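# Move clothes rail from wall hooks onto counter

## Task

Lift the clothes rail off both wall hooks and set it lying flat on the counter. It must sit no more than 30° off parallel with the wall, with its centre lying between the two hooks and 18 to 28 cm away from the wall. Release it and pull the gripper away. If the gripper still has the rail when the result is checked, the task fails. It only counts as done if the rail stays in place without the robot supporting it.

## Robot and tools

Robot: one arm with seven joints and a two-finger parallel gripper. Joints from base to hand: waist, shoulder, upper arm roll, elbow, forearm roll, wrist pitch, wrist roll. There is only one arm, so every motion argument is a single 7-number row.

Frames. The scene frame has its origin on the table top straight below the arm's base. +z points up, and +y is to the left when facing along +x. The gripper has its own axes: +z runs out along the fingers, and the fingers open and close along its y axis. The reported end_effector_position is a point between the closed finger pads, about 2 cm short of the tips. When the fingers close, the tips advance about 10 mm along gripper +z.

The row layout, used by execute_actions and move: [dx, dy, dz, rx, ry, rz, opening], each a plain number from -1 to 1. The first six numbers are an offset, not a pose. They are expressed in the gripper's own axes and measured from the gripper pose in the most recent result that reports it. Before any result in the scene has shown it, and for the second or later call within one reply, they are measured from wherever the robot is when the action starts. A value of 1.0 means 0.6 m for dx/dy/dz or 180 degrees for rotation. rx, ry, rz together form one rotation vector. The opening is absolute: +1 is fully open (0.084 m) and -1 is closed. All zero offsets do not hold still. They drive the gripper back to the reference pose.

execute_actions: the argument "actions" is a list holding at most one item. An empty list sends nothing and returns the state with pictures. {"rows": [...], "steps": n} runs up to 15 rows, each lasting one control step of 1/30 s. n is between 8 and 15 (default 15), and the last row repeats if there are fewer rows than steps. Each row is counted from the same reference pose, not from the row before it. {"steps": n} alone is a wait of up to 300 steps, counted from the previous result, so your reply time uses part of it. "pictures": true adds camera images. A refused call sends nothing. The result arrives 8 steps before the action finishes, and those last steps run while you compose your next reply.

move: "target" is one row, laid out and referenced as above. The gripper follows a straight path toward that single pose, lasting 0.5 to 10 s, and turns the short way round. "speed" is the path's top speed in m/s, from 0.002 to 0.5 (default 0.25). The turning limit is double that value in rad/s. The opening is sent at the start of the move. The path ignores obstacles, and the hand may lag, drift or overshoot the speed, especially with the arm stretched out. Its result adds a "move:" line with the outcome: done, off_target, moving, held or fault. limits=paced means the sent pose was clipped. limits=held means some steps were blocked, and a fast catch-up can follow. The result also gives the distance left to the target.

wait: "seconds" from 0 to 10. It runs the simulation without sending a new command.

zoom_image: "camera" is one of cam_head_left, cam_head_right or cam_wrist, all 896x504. "region" is [x0, y0, x1, y1] in image pixels, measured from the top-left corner, and may be at most 504 by 504.

finished_scene: "scene" is the number of the current scene.

Motion limits. On each step, the commanded pose is capped at 70 mm and 16 degrees away from the measured pose. If position and orientation conflict, the controller favours position. After an action ends, the arm only continues to the last capped pose, so read the reported pose and send the remainder. Each joint moves at most 3.14 rad/s.

Result lines. The state gives end_effector_position (m), end_effector_quat_wxyz and velocities in the scene frame. The reported position may be slightly off at long reach. grip_measured is the actual finger opening on the same -1..1 scale. To keep a grasp, command an opening well below it; a larger gap squeezes harder, up to about 24 N per pad. "Hand target" is the pose the controller is currently heading for. "pose unreachable" and HELD mean the clearance check changed or blocked the command; the mount counts as part of the arm. Joint positions and torques are also listed. The torques include offsets and noise.

Cameras. The calibration gives K, distortion D, and T_world_to_cam, which maps scene-frame points into each camera. The head cameras may differ slightly from these figures.

Things to avoid:
- A contact torque at a joint's load limit causes a TORQUE FAULT. The arm backs off, holds for 10 s and drops the rest of the call. The limits are 45 N m for waist and shoulder, 27 for upper arm roll, elbow and forearm roll, and 18 for both wrist joints, and a held object's weight counts.
- Long holding heats the motors. MOTOR HOT appears at 65 °C, and at 80 °C an OVER-TEMPERATURE FAULT brakes the arm.
- Fast moves into contact, and targets set deep past a surface, hit and press hard.
- Brief external tugs on the held rail can occur, so grip it firmly.
- Do not drop the rail, slam it, or push anything off the table.
- Release the rail and move the gripper clear before finishing.

Each tool is called after "Emit:" as name([rows], argument=value, ...), one row to a line, values as JSON.

## Session

Emit:
execute_actions(actions=[])

Scene clock: 0.00 s of 4700.00 s.
end_effector_position=(+0.2186, +0.4085, +0.2787) grip_measured=+1.00 end_effector_quat_wxyz=(+0.681, -0.118, -0.722, -0.039) end_effector_velocity=(+0.000, -0.000, -0.000) end_effector_angular_velocity=(-0.002, +0.001, -0.001)
Joint positions: [ 0.465  1.805  0.044  2.426  0.605  1.772 -1.879  0.084]
Joint velocities: [-0.001 -0.    -0.     0.     0.    -0.     0.002  0.   ]
Joint torques (N m, as the arm reports them, + toward a larger angle): no reading
Motor temperatures (°C, as the motors report them): [32 33 38 35 34 36 39]
Hand target: +0.219, +0.409, +0.279; +0.681, -0.118, -0.722, -0.039

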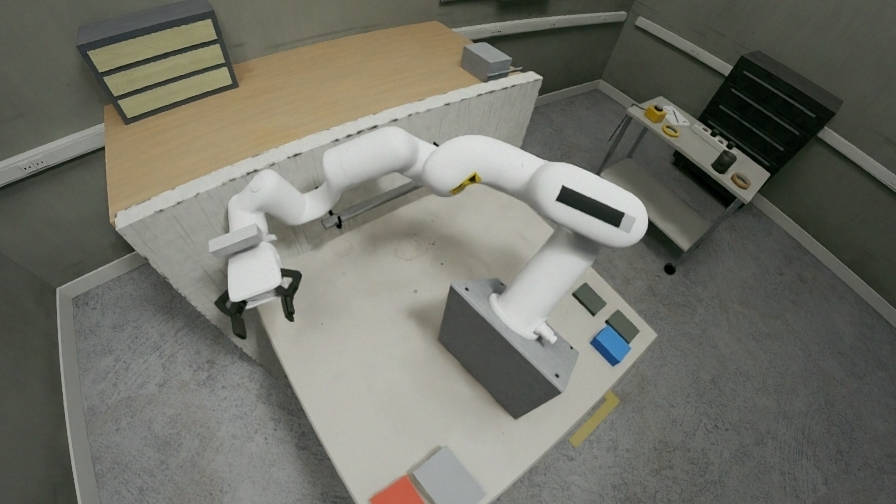

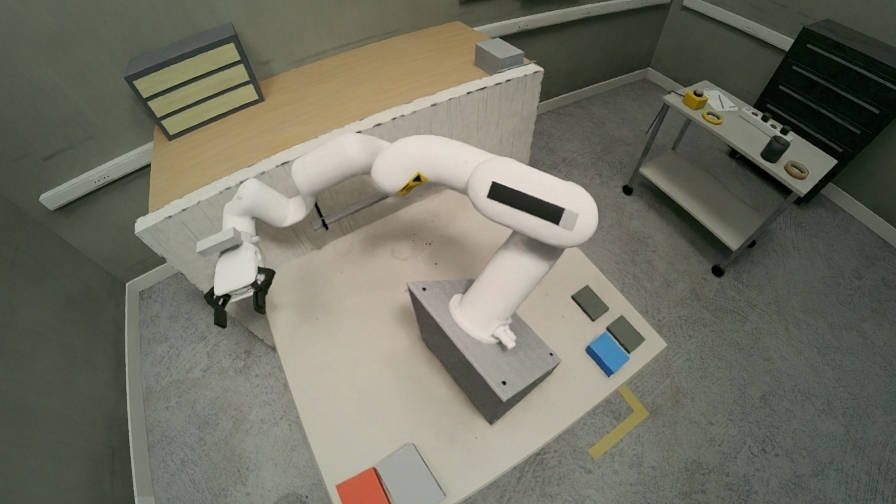

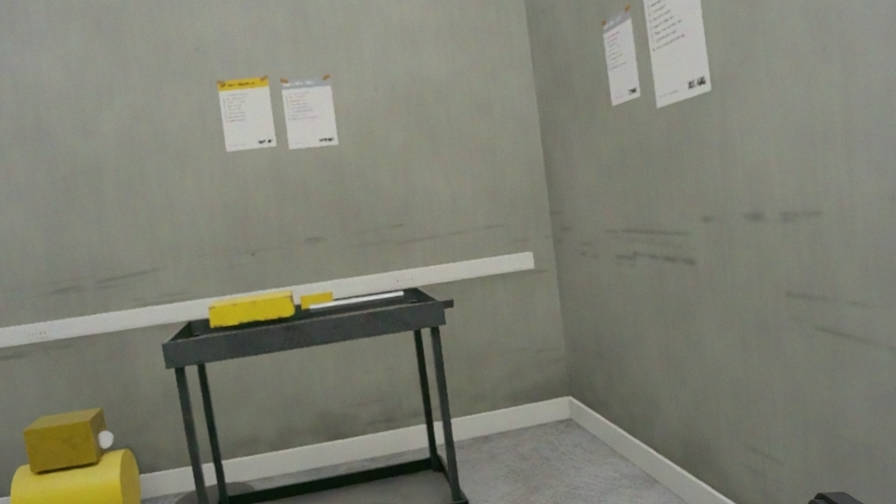

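Emit:
zoom_image(camera="cam_head_left", region=[280,120,500,260])

Emit:
zoom_image(camera="cam_head_right", region=[260,120,480,260])

Region (280, 120, 500, 260) of cam_head_left's 896x504 image, scaled by 2.291, with more detail than that image has; it fills the top 321 rows of this view, and the rest is white.

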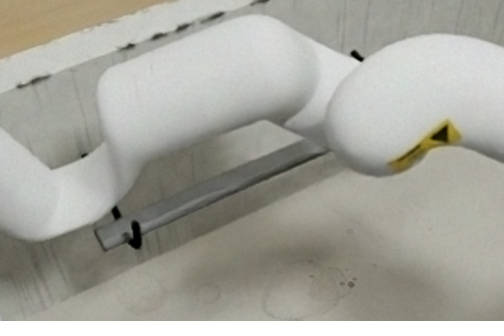

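Region (260, 120, 480, 260) of cam_head_right's 896x504 image, scaled by 2.291, with more detail than that image has; it fills the top 321 rows of this view, and the rest is white.

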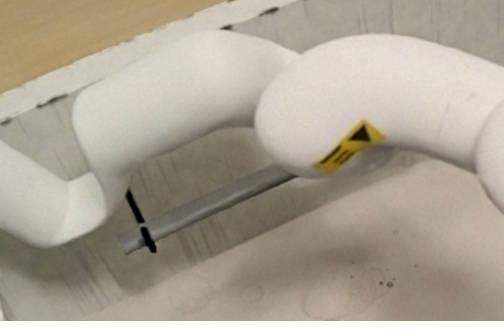

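Emit:
move(target=[0.2,-0.12,-0.05,-0.336,-0.376,0.316,1], speed=0.3)

Scene clock: 5.10 s of 4700.00 s.
end_effector_position=(+0.2259, +0.3466, +0.4063) grip_measured=+1.00 end_effector_quat_wxyz=(+0.001, +0.706, +0.709, -0.001) end_effector_velocity=(-0.003, +0.002, +0.002) end_effector_angular_velocity=(-0.000, -0.003, +0.004)
Joint positions: [ 1.547  1.146 -0.558  1.661  0.171  1.341 -0.478  0.084]
Joint velocities: [0.004 0.003 0.002 0.009 0.    0.006 0.003 0.   ]
Joint torques (N m, as the arm reports them, + toward a larger angle): [  8.78 -23.71  -4.84  18.99   0.85  -2.05  -0.24]
Motor temperatures (°C, as the motors report them): [32 34 38 36 34 36 39]
Hand target: +0.225, +0.347, +0.406; +0.001, +0.705, +0.709, -0.001
Off the commanded pose: 0.001 m, 0 deg.
Kept back: nothing.
move: done
camera_calibration (this result's frames):
cam_wrist: T_world_to_cam=[[0.999772, -0.0146234, -0.015567, -0.177276], [-0.0146077, -0.999893, 0.00112072, 0.414793], [-0.0155817, -0.000893064, -0.999878, 0.539683], [0, 0, 0, 1]] pos_world=[0.191703, 0.412639, 0.536392]

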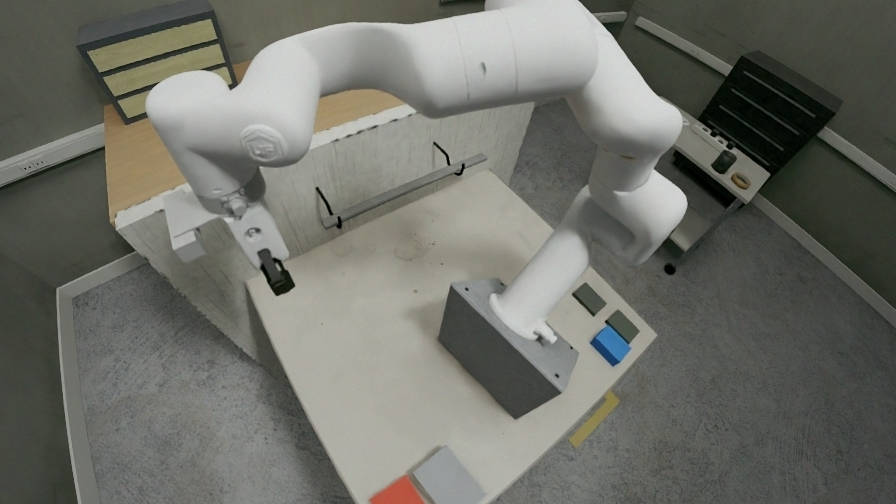

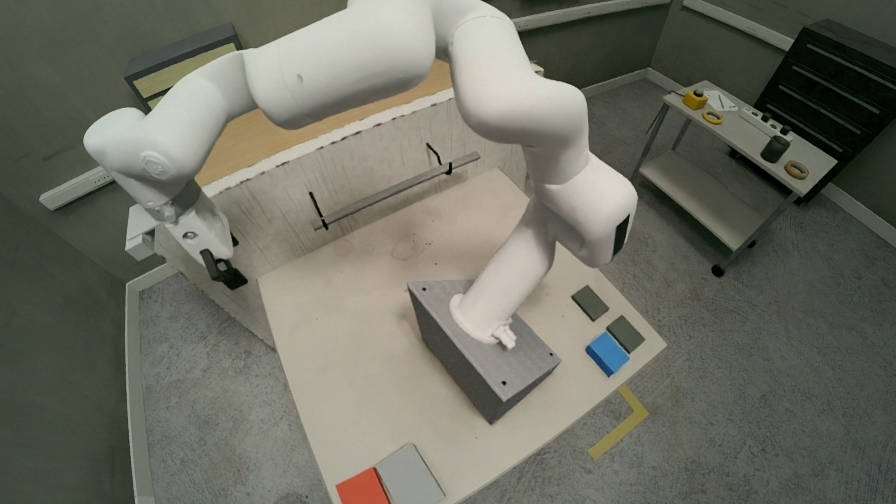

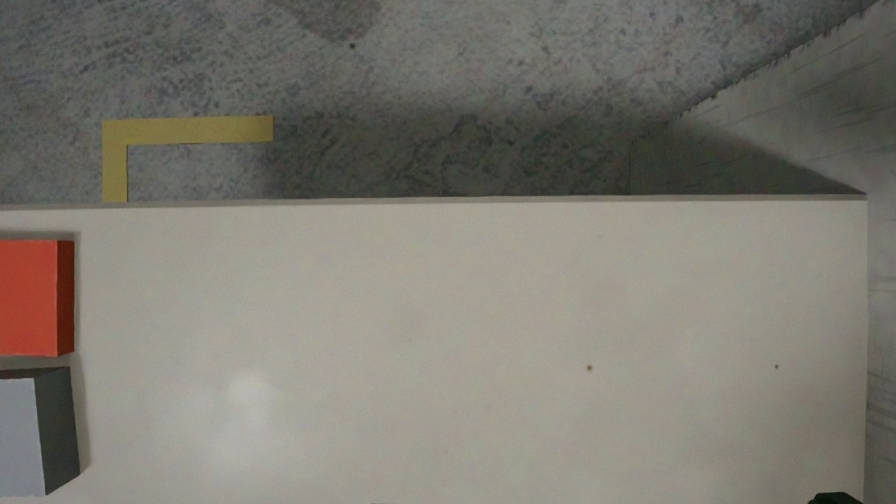

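Emit:
move(target=[-0.4,0.2,0,0,0,0,0.4])

Emit:
move(target=[-0.24,0.09,0.12,0,0,0,0.4])

Scene clock: 7.07 s of 4700.00 s.
end_effector_position=(+0.3457, +0.1079, +0.4077) grip_measured=+0.39 end_effector_quat_wxyz=(+0.002, +0.705, +0.709, -0.000) end_effector_velocity=(+0.004, -0.006, -0.001) end_effector_angular_velocity=(-0.000, +0.005, -0.011)
Joint positions: [ 1.63   0.602 -0.928  1.094 -0.135  1.233 -0.727  0.061]
Joint velocities: [-0.002 -0.008 -0.013 -0.004 -0.006  0.001  0.    -0.   ]
Joint torques (N m, as the arm reports them, + toward a larger angle): [12.37 -7.04  2.45 19.12  0.75 -1.94 -0.05]
Motor temperatures (°C, as the motors report them): [32 34 38 37 34 36 39]
Hand target: +0.346, +0.107, +0.408; +0.001, +0.706, +0.709, -0.000
Off the commanded pose: 0.002 m, 0 deg.
Kept back: nothing.
move: done
camera_calibration (this result's frames):
cam_wrist: T_world_to_cam=[[0.999837, -0.0123711, -0.013149, -0.301731], [-0.0123514, -0.999922, 0.00157559, 0.176852], [-0.0131674, -0.00141292, -0.999912, 0.541996], [0, 0, 0, 1]] pos_world=[0.311003, 0.173872, 0.537702]

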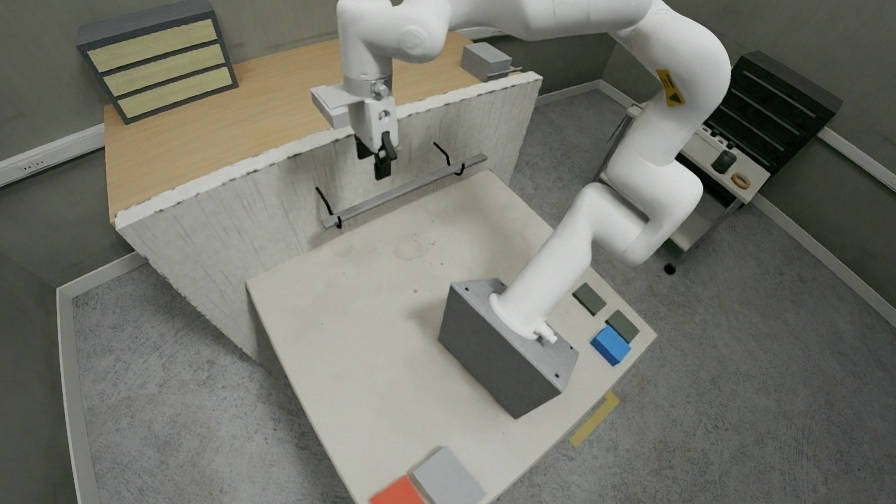

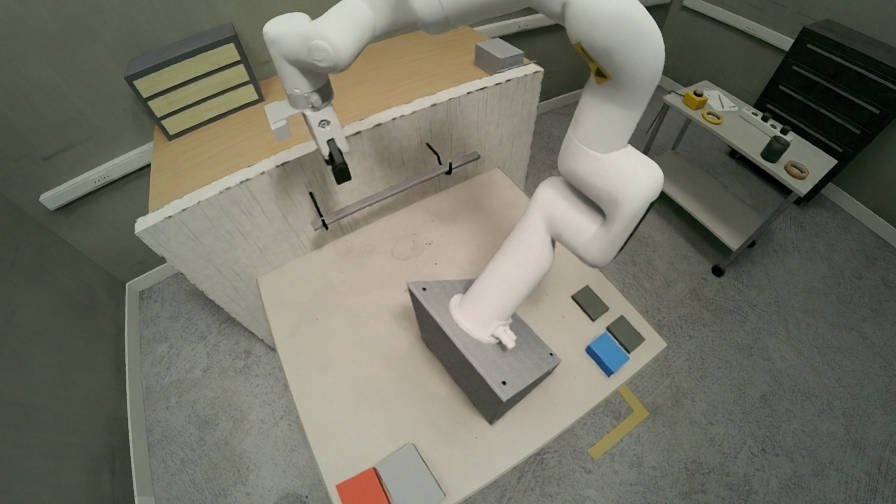

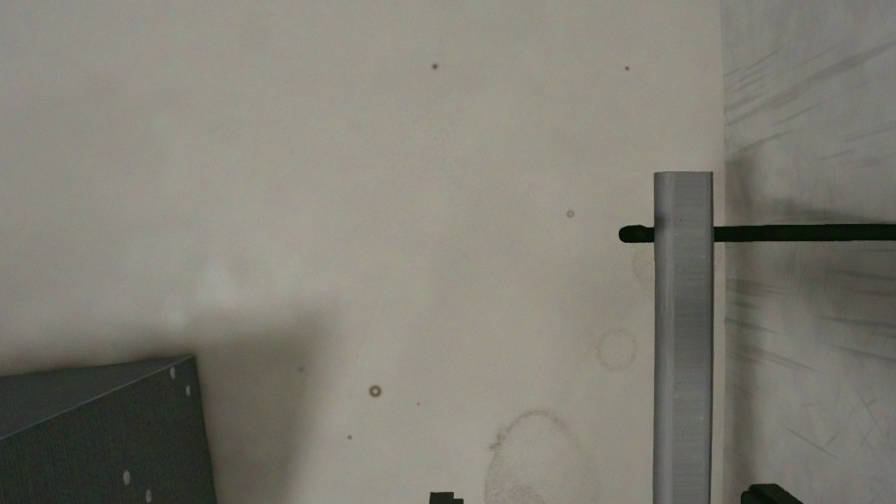

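Scene clock: 8.20 s of 4700.00 s.
end_effector_position=(+0.4004, -0.0353, +0.3373) grip_measured=+0.39 end_effector_quat_wxyz=(+0.002, +0.704, +0.710, +0.001) end_effector_velocity=(+0.001, -0.006, -0.003) end_effector_angular_velocity=(-0.002, +0.004, -0.009)
Joint positions: [ 1.667  0.32  -1.263  0.858 -0.474  1.114 -0.814  0.061]
Joint velocities: [ 0.004 -0.009 -0.016 -0.005 -0.011  0.002  0.005 -0.   ]
Joint torques (N m, as the arm reports them, + toward a larger angle): [14.31  2.03  8.78 16.82  1.05 -1.9  -0.39]
Motor temperatures (°C, as the motors report them): [32 34 38 37 34 36 39]
Hand target: +0.401, -0.036, +0.337; +0.002, +0.705, +0.709, +0.000
Off the commanded pose: 0.001 m, 0 deg.
Kept back: nothing.
move: done
camera_calibration (this result's frames):
cam_wrist: T_world_to_cam=[[0.999879, -0.0108091, -0.0111964, -0.359708], [-0.0107924, -0.999941, 0.00154998, 0.0338721], [-0.0112125, -0.00142895, -0.999936, 0.471313], [0, 0, 0, 1]] pos_world=[0.365315, 0.0306554, 0.467202]

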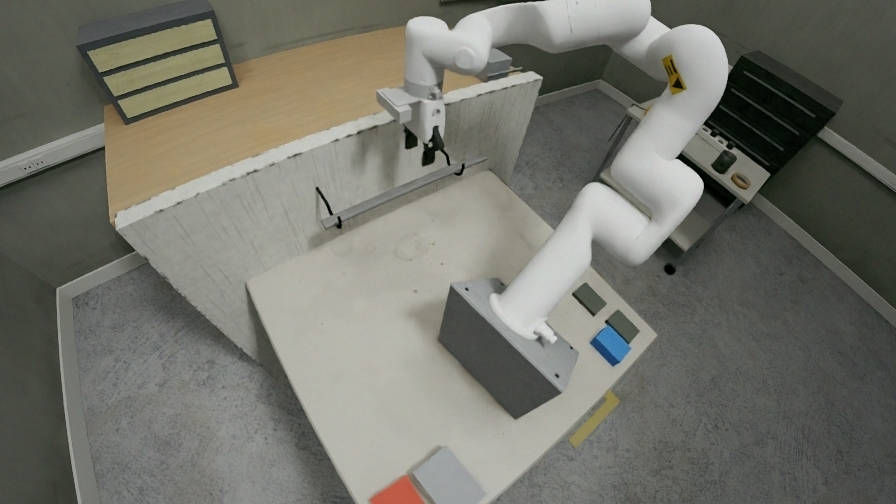

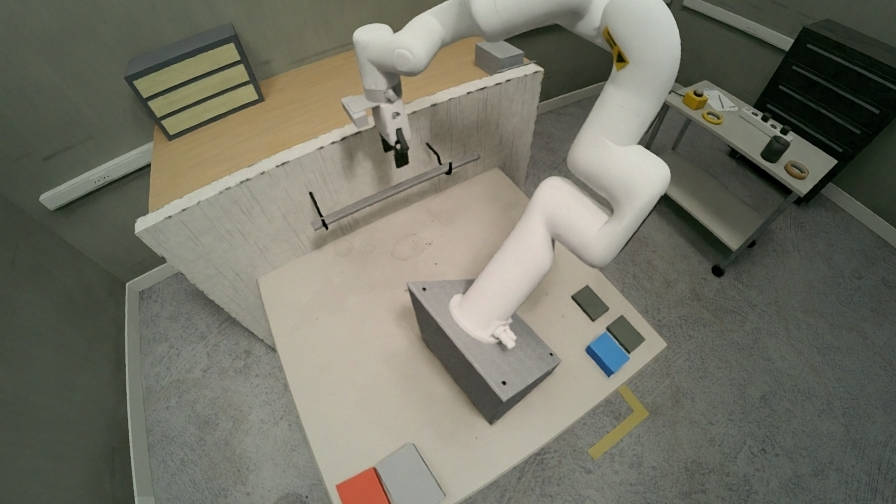

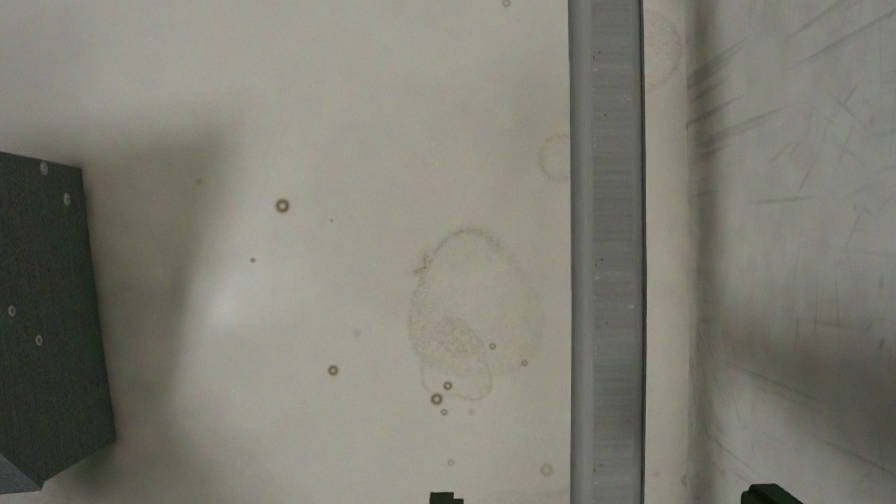

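Emit:
move(target=[-0.01,0.043,0.15,0,0,0,0.4])

Emit:
zoom_image(camera="cam_head_left", region=[300,110,500,240])

Scene clock: 9.43 s of 4700.00 s.
end_effector_position=(+0.4266, -0.0413, +0.2476) grip_measured=+0.39 end_effector_quat_wxyz=(+0.002, +0.704, +0.710, +0.001) end_effector_velocity=(-0.001, -0.001, -0.002) end_effector_angular_velocity=(-0.004, +0.006, -0.002)
Joint positions: [ 1.366  0.514 -1.146  0.802 -0.42   0.808 -0.918  0.061]
Joint velocities: [-0.006  0.004  0.003 -0.     0.002  0.002  0.    -0.   ]
Joint torques (N m, as the arm reports them, + toward a larger angle): [17.18 -3.03  6.15 15.81  0.8  -1.69 -0.31]
Motor temperatures (°C, as the motors report them): [32 34 38 37 34 36 39]
Hand target: +0.427, -0.041, +0.247; +0.002, +0.704, +0.710, +0.001
Off the commanded pose: 0.000 m, 0 deg.
Kept back: nothing.
move: done
camera_calibration (this result's frames):
cam_wrist: T_world_to_cam=[[0.999884, -0.0107524, -0.0107812, -0.387138], [-0.0107439, -0.999942, 0.000850538, 0.0284093], [-0.0107897, -0.000734608, -0.999942, 0.381811], [0, 0, 0, 1]] pos_world=[0.391518, 0.0245255, 0.377591]

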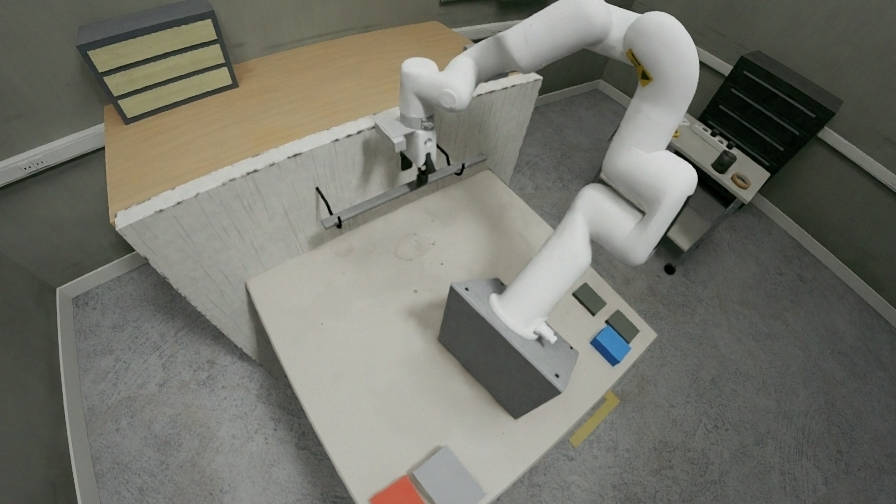

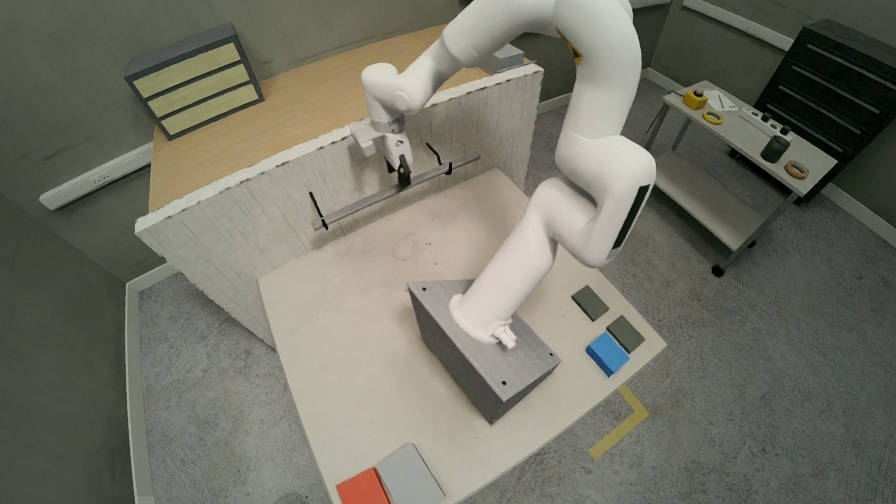

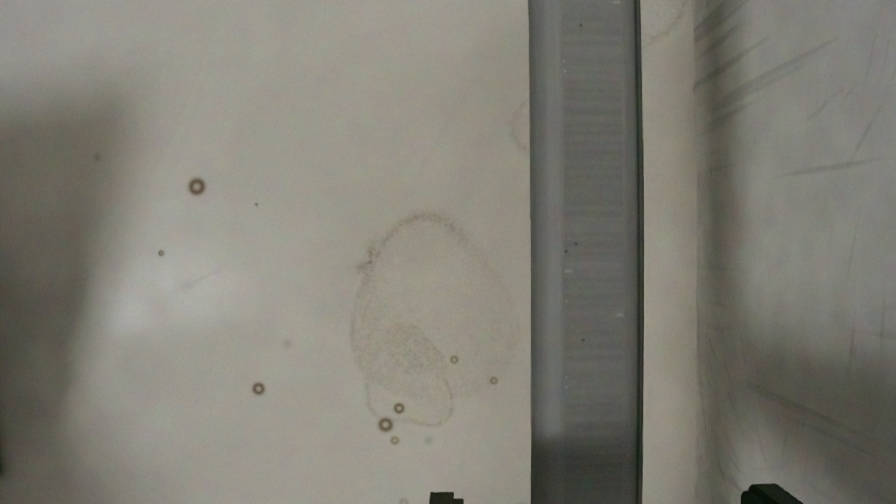

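Region (300, 110, 500, 240) of cam_head_left's 896x504 image, scaled by 2.520, with more detail than that image has; it fills the top 328 rows of this view, and the rest is white.

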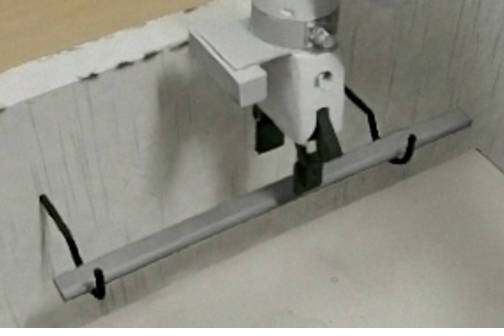

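Emit:
move(target=[0,0.005,0.078,0,0,0,0.4], speed=0.1)

Emit:
move(target=[0,0,0,0,0,0,-1])

Emit:
move(target=[0,-0.012,-0.1,0,0,0,-1], speed=0.06)

Emit:
zoom_image(camera="cam_head_left", region=[300,110,500,240])

Scene clock: 10.70 s of 4700.00 s.
end_effector_position=(+0.4300, -0.0413, +0.2011) grip_measured=+0.39 end_effector_quat_wxyz=(+0.002, +0.704, +0.710, +0.001) end_effector_velocity=(-0.001, -0.000, -0.002) end_effector_angular_velocity=(-0.001, +0.002, +0.000)
Joint positions: [ 1.229  0.606 -1.08   0.778 -0.406  0.659 -0.937  0.061]
Joint velocities: [-0.004  0.002  0.002 -0.001 -0.    -0.002 -0.     0.   ]
Joint torques (N m, as the arm reports them, + toward a larger angle): [18.28 -5.72  5.03 14.82  1.13 -1.82 -0.17]
Motor temperatures (°C, as the motors report them): [32 34 38 37 34 36 39]
Hand target: +0.430, -0.041, +0.201; +0.002, +0.704, +0.710, +0.001
Off the commanded pose: 0.000 m, 0 deg.
Kept back: nothing.
move: done
camera_calibration (this result's frames):
cam_wrist: T_world_to_cam=[[0.999889, -0.0107039, -0.010333, -0.39106], [-0.010701, -0.999943, 0.000331731, 0.0286038], [-0.010336, -0.00022112, -0.999947, 0.335158], [0, 0, 0, 1]] pos_world=[0.394787, 0.0244904, 0.33109]

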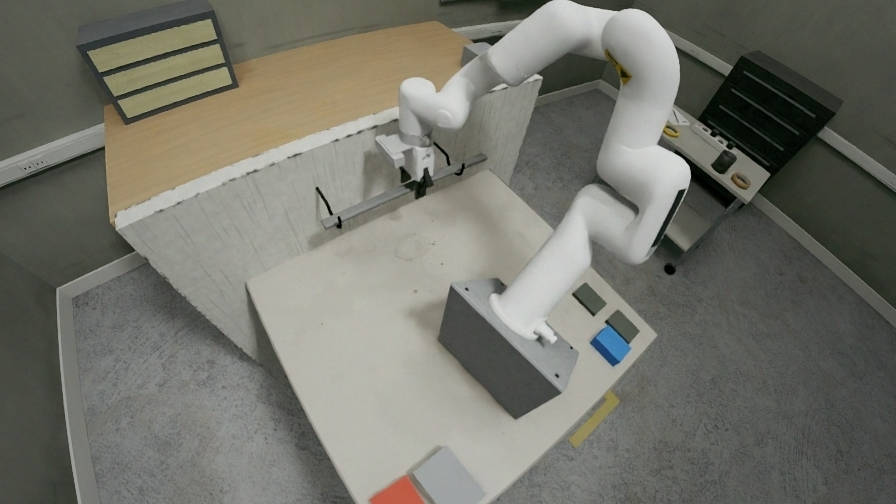

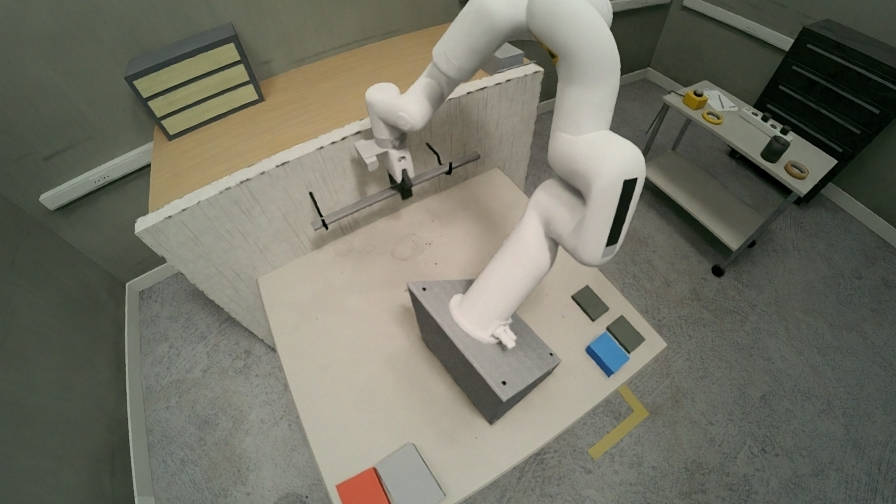

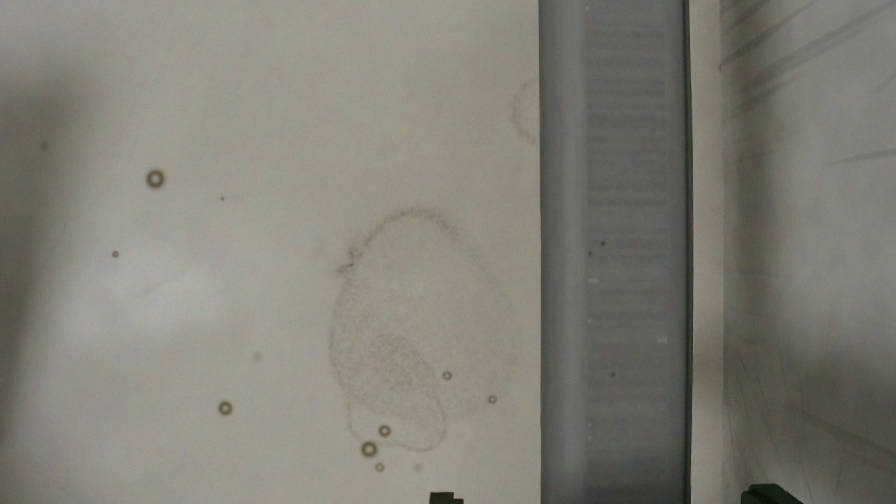

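Scene clock: 11.20 s of 4700.00 s.
end_effector_position=(+0.4299, -0.0412, +0.2011) grip_measured=-0.34 end_effector_quat_wxyz=(+0.002, +0.704, +0.710, +0.001) end_effector_velocity=(+0.000, -0.000, -0.000) end_effector_angular_velocity=(+0.000, +0.001, -0.000)
Joint positions: [ 1.229  0.606 -1.079  0.778 -0.406  0.659 -0.937  0.029]
Joint velocities: [-0.001 -0.    -0.     0.    -0.     0.    -0.001  0.   ]
Joint torques (N m, as the arm reports them, + toward a larger angle): [17.83 -5.66  4.88 14.68  0.86 -2.16 -0.31]
Motor temperatures (°C, as the motors report them): [32 34 38 37 34 36 39]
Hand target: +0.430, -0.041, +0.201; +0.002, +0.704, +0.710, +0.001
Off the commanded pose: 0.000 m, 0 deg.
Kept back: nothing.
move: done
camera_calibration (this result's frames):
cam_wrist: T_world_to_cam=[[0.99989, -0.0106719, -0.0103327, -0.391041], [-0.0106696, -0.999943, 0.000272704, 0.0286486], [-0.010335, -0.000162428, -0.999947, 0.335197], [0, 0, 0, 1]] pos_world=[0.394768, 0.0245283, 0.331131]

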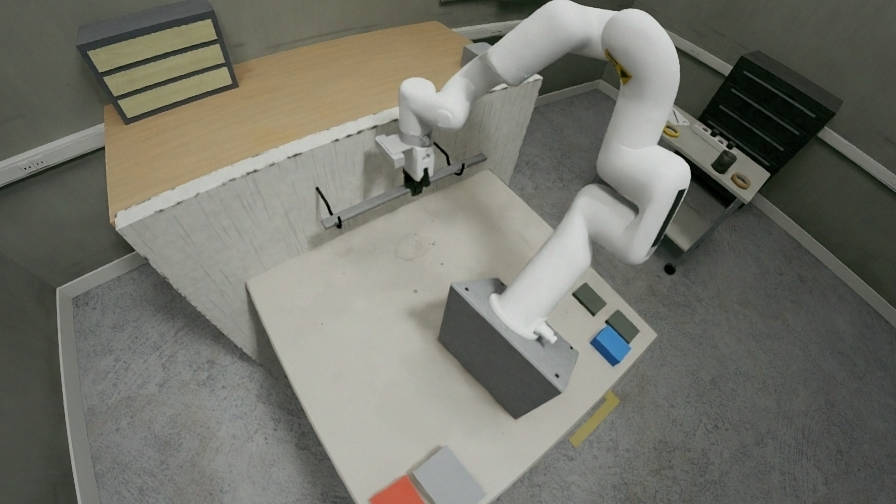

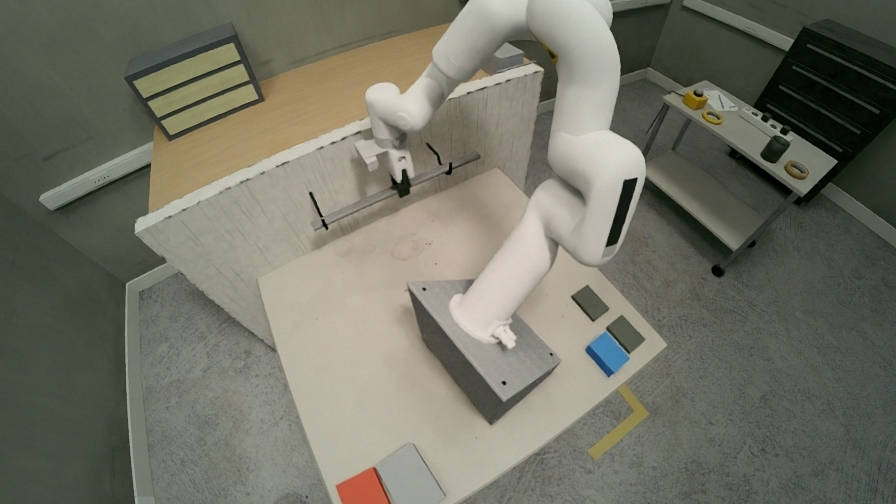

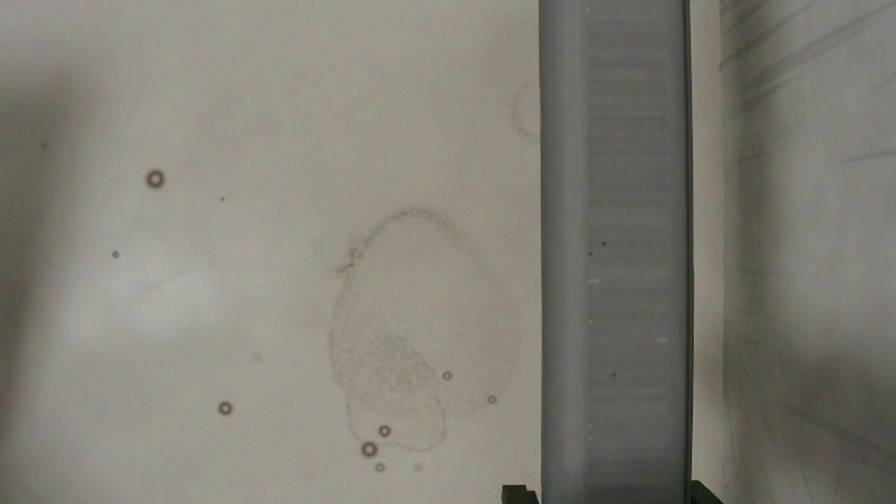

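Scene clock: 12.53 s of 4700.00 s.
end_effector_position=(+0.4224, -0.0412, +0.2608) grip_measured=-0.34 end_effector_quat_wxyz=(+0.002, +0.704, +0.710, +0.001) end_effector_velocity=(-0.000, -0.001, +0.001) end_effector_angular_velocity=(-0.000, +0.000, -0.002)
Joint positions: [ 1.418  0.482 -1.172  0.803 -0.43   0.851 -0.905  0.029]
Joint velocities: [ 0.004 -0.002 -0.004 -0.    -0.001  0.003  0.002 -0.   ]
Joint torques (N m, as the arm reports them, + toward a larger angle): [17.71 -2.54  7.36 17.5   0.75 -2.3  -0.27]
Motor temperatures (°C, as the motors report them): [32 34 38 38 34 36 39]
Hand target: +0.422, -0.041, +0.261; +0.002, +0.704, +0.710, +0.001
Off the commanded pose: 0.000 m, 0 deg.
Kept back: nothing.
move: done
camera_calibration (this result's frames):
cam_wrist: T_world_to_cam=[[0.999886, -0.0106958, -0.0106641, -0.38277], [-0.0106887, -0.999943, 0.000723335, 0.028426], [-0.0106712, -0.000609267, -0.999943, 0.394961], [0, 0, 0, 1]] pos_world=[0.387245, 0.0245709, 0.390836]

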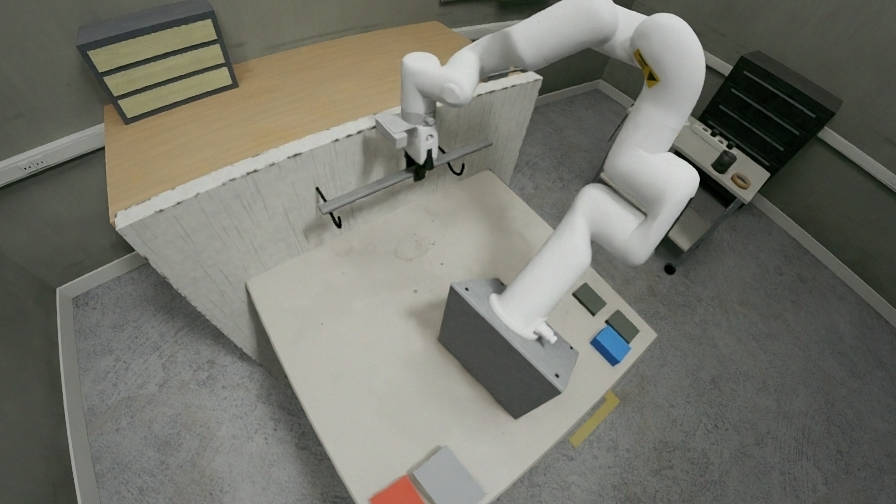

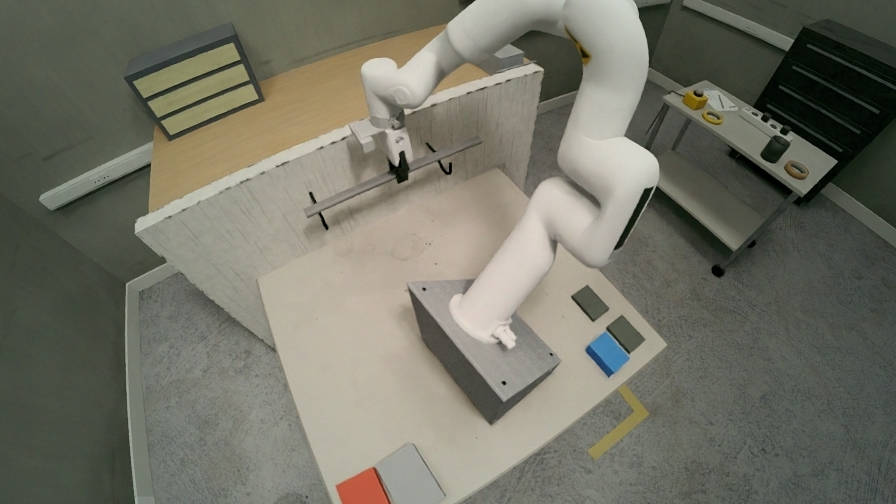

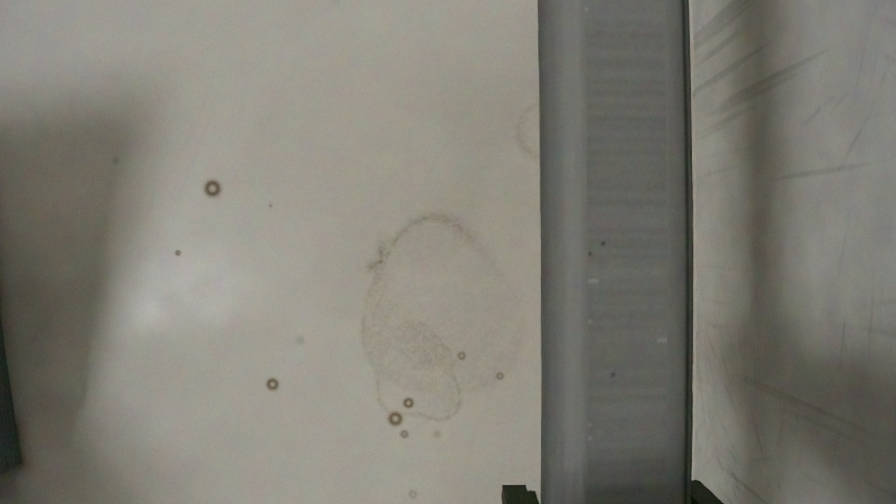

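Region (300, 110, 500, 240) of cam_head_left's 896x504 image, scaled by 2.520, with more detail than that image has; it fills the top 328 rows of this view, and the rest is white.

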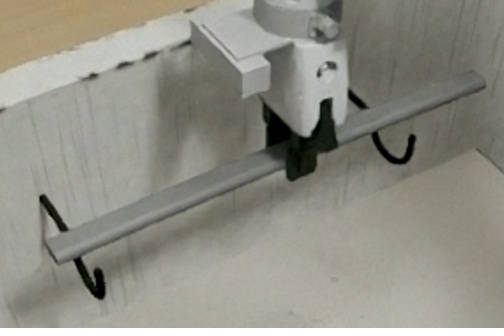

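Emit:
move(target=[0,-0.15,0,0,0,0,-1], speed=0.15)

Emit:
move(target=[0,-0.035,0.36,0,0,0,-1], speed=0.12)

Scene clock: 14.03 s of 4700.00 s.
end_effector_position=(+0.3326, -0.0418, +0.2606) grip_measured=-0.34 end_effector_quat_wxyz=(+0.003, +0.704, +0.710, +0.000) end_effector_velocity=(-0.001, -0.002, +0.001) end_effector_angular_velocity=(+0.009, -0.012, -0.004)
Joint positions: [ 1.94   0.183 -1.566  0.546 -0.69   0.966 -0.604  0.029]
Joint velocities: [ 0.111 -0.017 -0.113 -0.015 -0.023 -0.002  0.015 -0.   ]
Joint torques (N m, as the arm reports them, + toward a larger angle): [10.73  5.38 10.71 15.47  0.86 -2.31 -0.23]
Motor temperatures (°C, as the motors report them): [32 34 38 38 34 36 39]
Hand target: +0.332, -0.042, +0.261; +0.003, +0.704, +0.710, +0.001
Off the commanded pose: 0.000 m, 0 deg.
Kept back: nothing.
move: done
camera_calibration (this result's frames):
cam_wrist: T_world_to_cam=[[0.999871, -0.0109906, -0.0117293, -0.292705], [-0.0109661, -0.999938, 0.00215125, 0.0266476], [-0.0117522, -0.00202235, -0.999929, 0.394029], [0, 0, 0, 1]] pos_world=[0.29759, 0.0242257, 0.39051]

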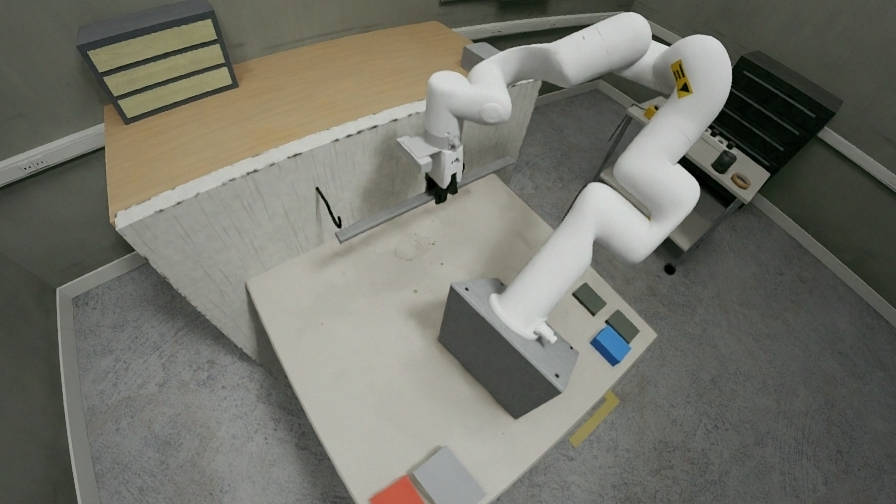

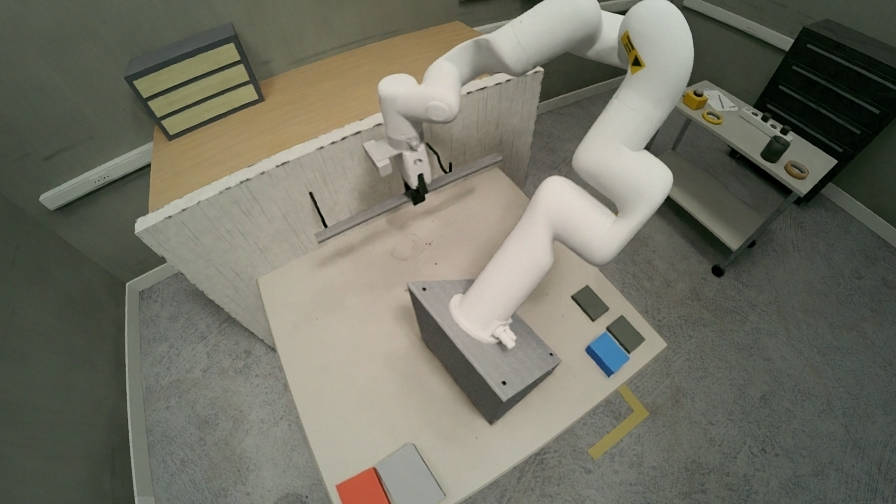

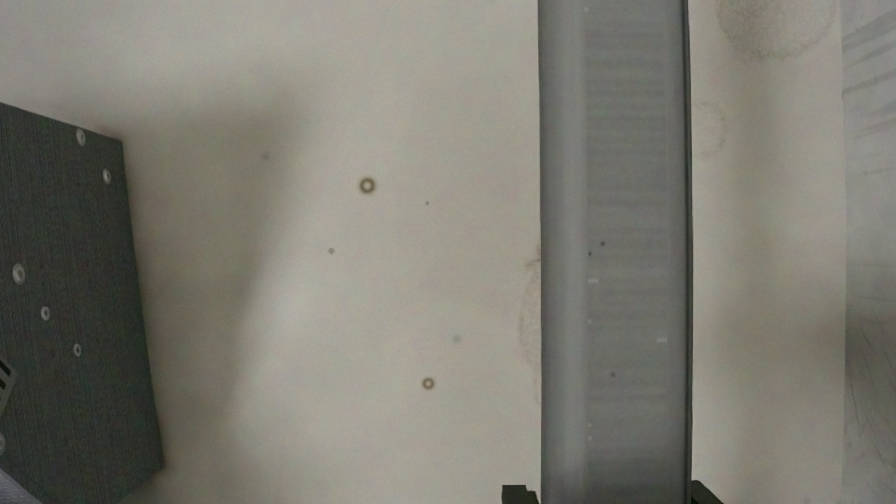

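Scene clock: 16.30 s of 4700.00 s.
end_effector_position=(+0.3121, -0.0425, +0.0446) grip_measured=-0.34 end_effector_quat_wxyz=(+0.002, +0.704, +0.710, +0.000) end_effector_velocity=(-0.001, -0.001, -0.002) end_effector_angular_velocity=(-0.002, +0.002, -0.001)
Joint positions: [ 0.976  0.967 -0.997  0.505 -0.805  0.01  -0.481  0.029]
Joint velocities: [-0.003  0.007  0.    -0.     0.    -0.006  0.002  0.   ]
Joint torques (N m, as the arm reports them, + toward a larger angle): [ 17.38 -10.42   0.14   6.56   0.57  -2.38  -0.24]
Motor temperatures (°C, as the motors report them): [32 34 38 38 34 36 39]
Hand target: +0.312, -0.043, +0.044; +0.002, +0.704, +0.710, +0.000
Off the commanded pose: 0.000 m, 0 deg.
Kept back: nothing.
move: done
camera_calibration (this result's frames):
cam_wrist: T_world_to_cam=[[0.999853, -0.0115517, -0.0126798, -0.27475], [-0.0115432, -0.999933, 0.000744265, 0.0264361], [-0.0126876, -0.000597791, -0.999919, 0.178127], [0, 0, 0, 1]] pos_world=[0.277275, 0.023367, 0.174609]

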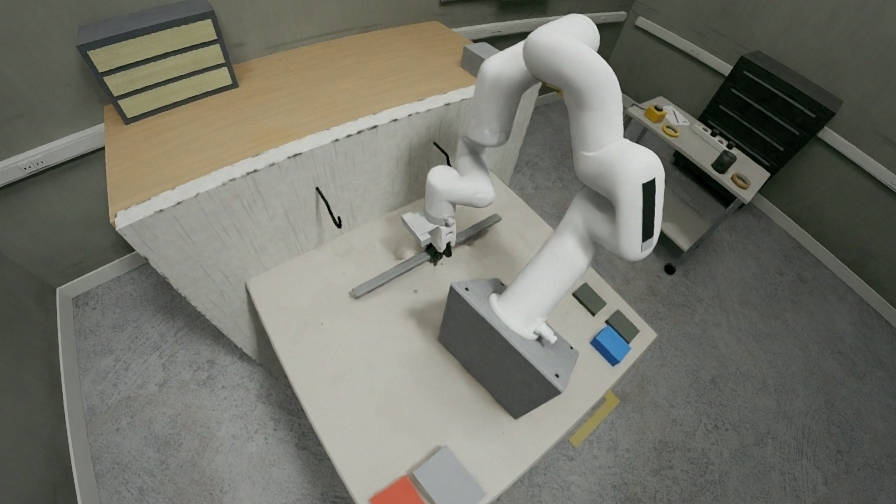

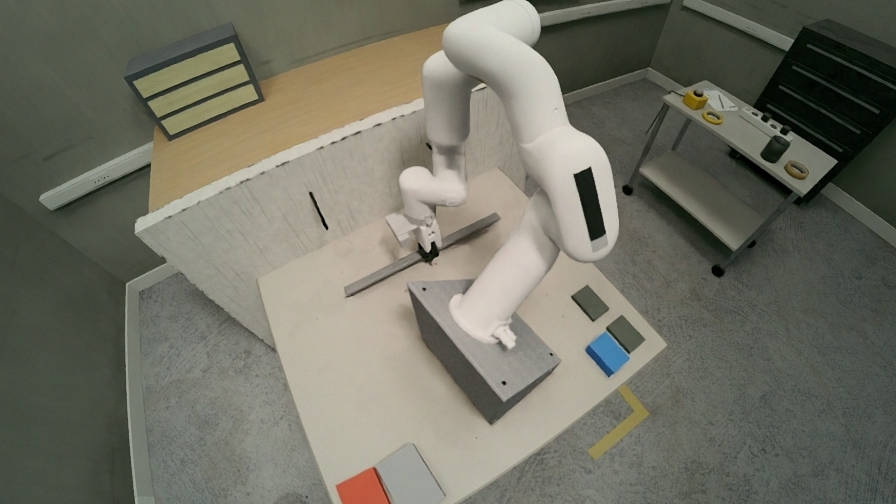

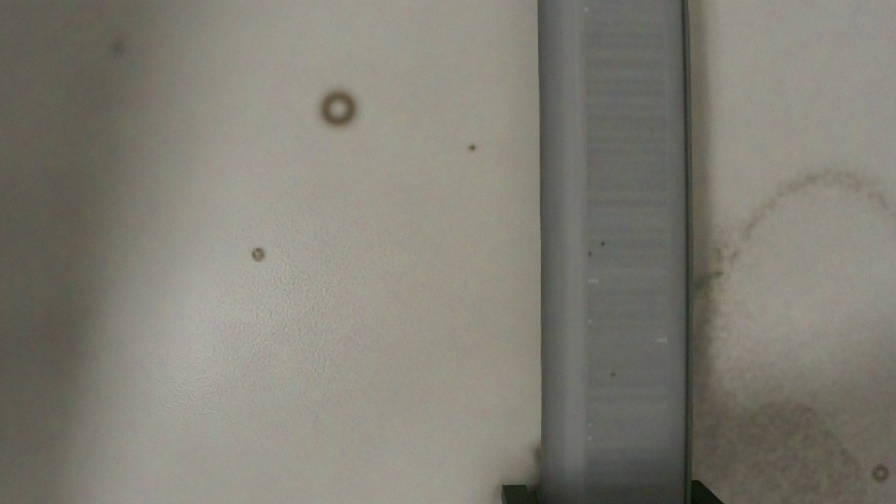

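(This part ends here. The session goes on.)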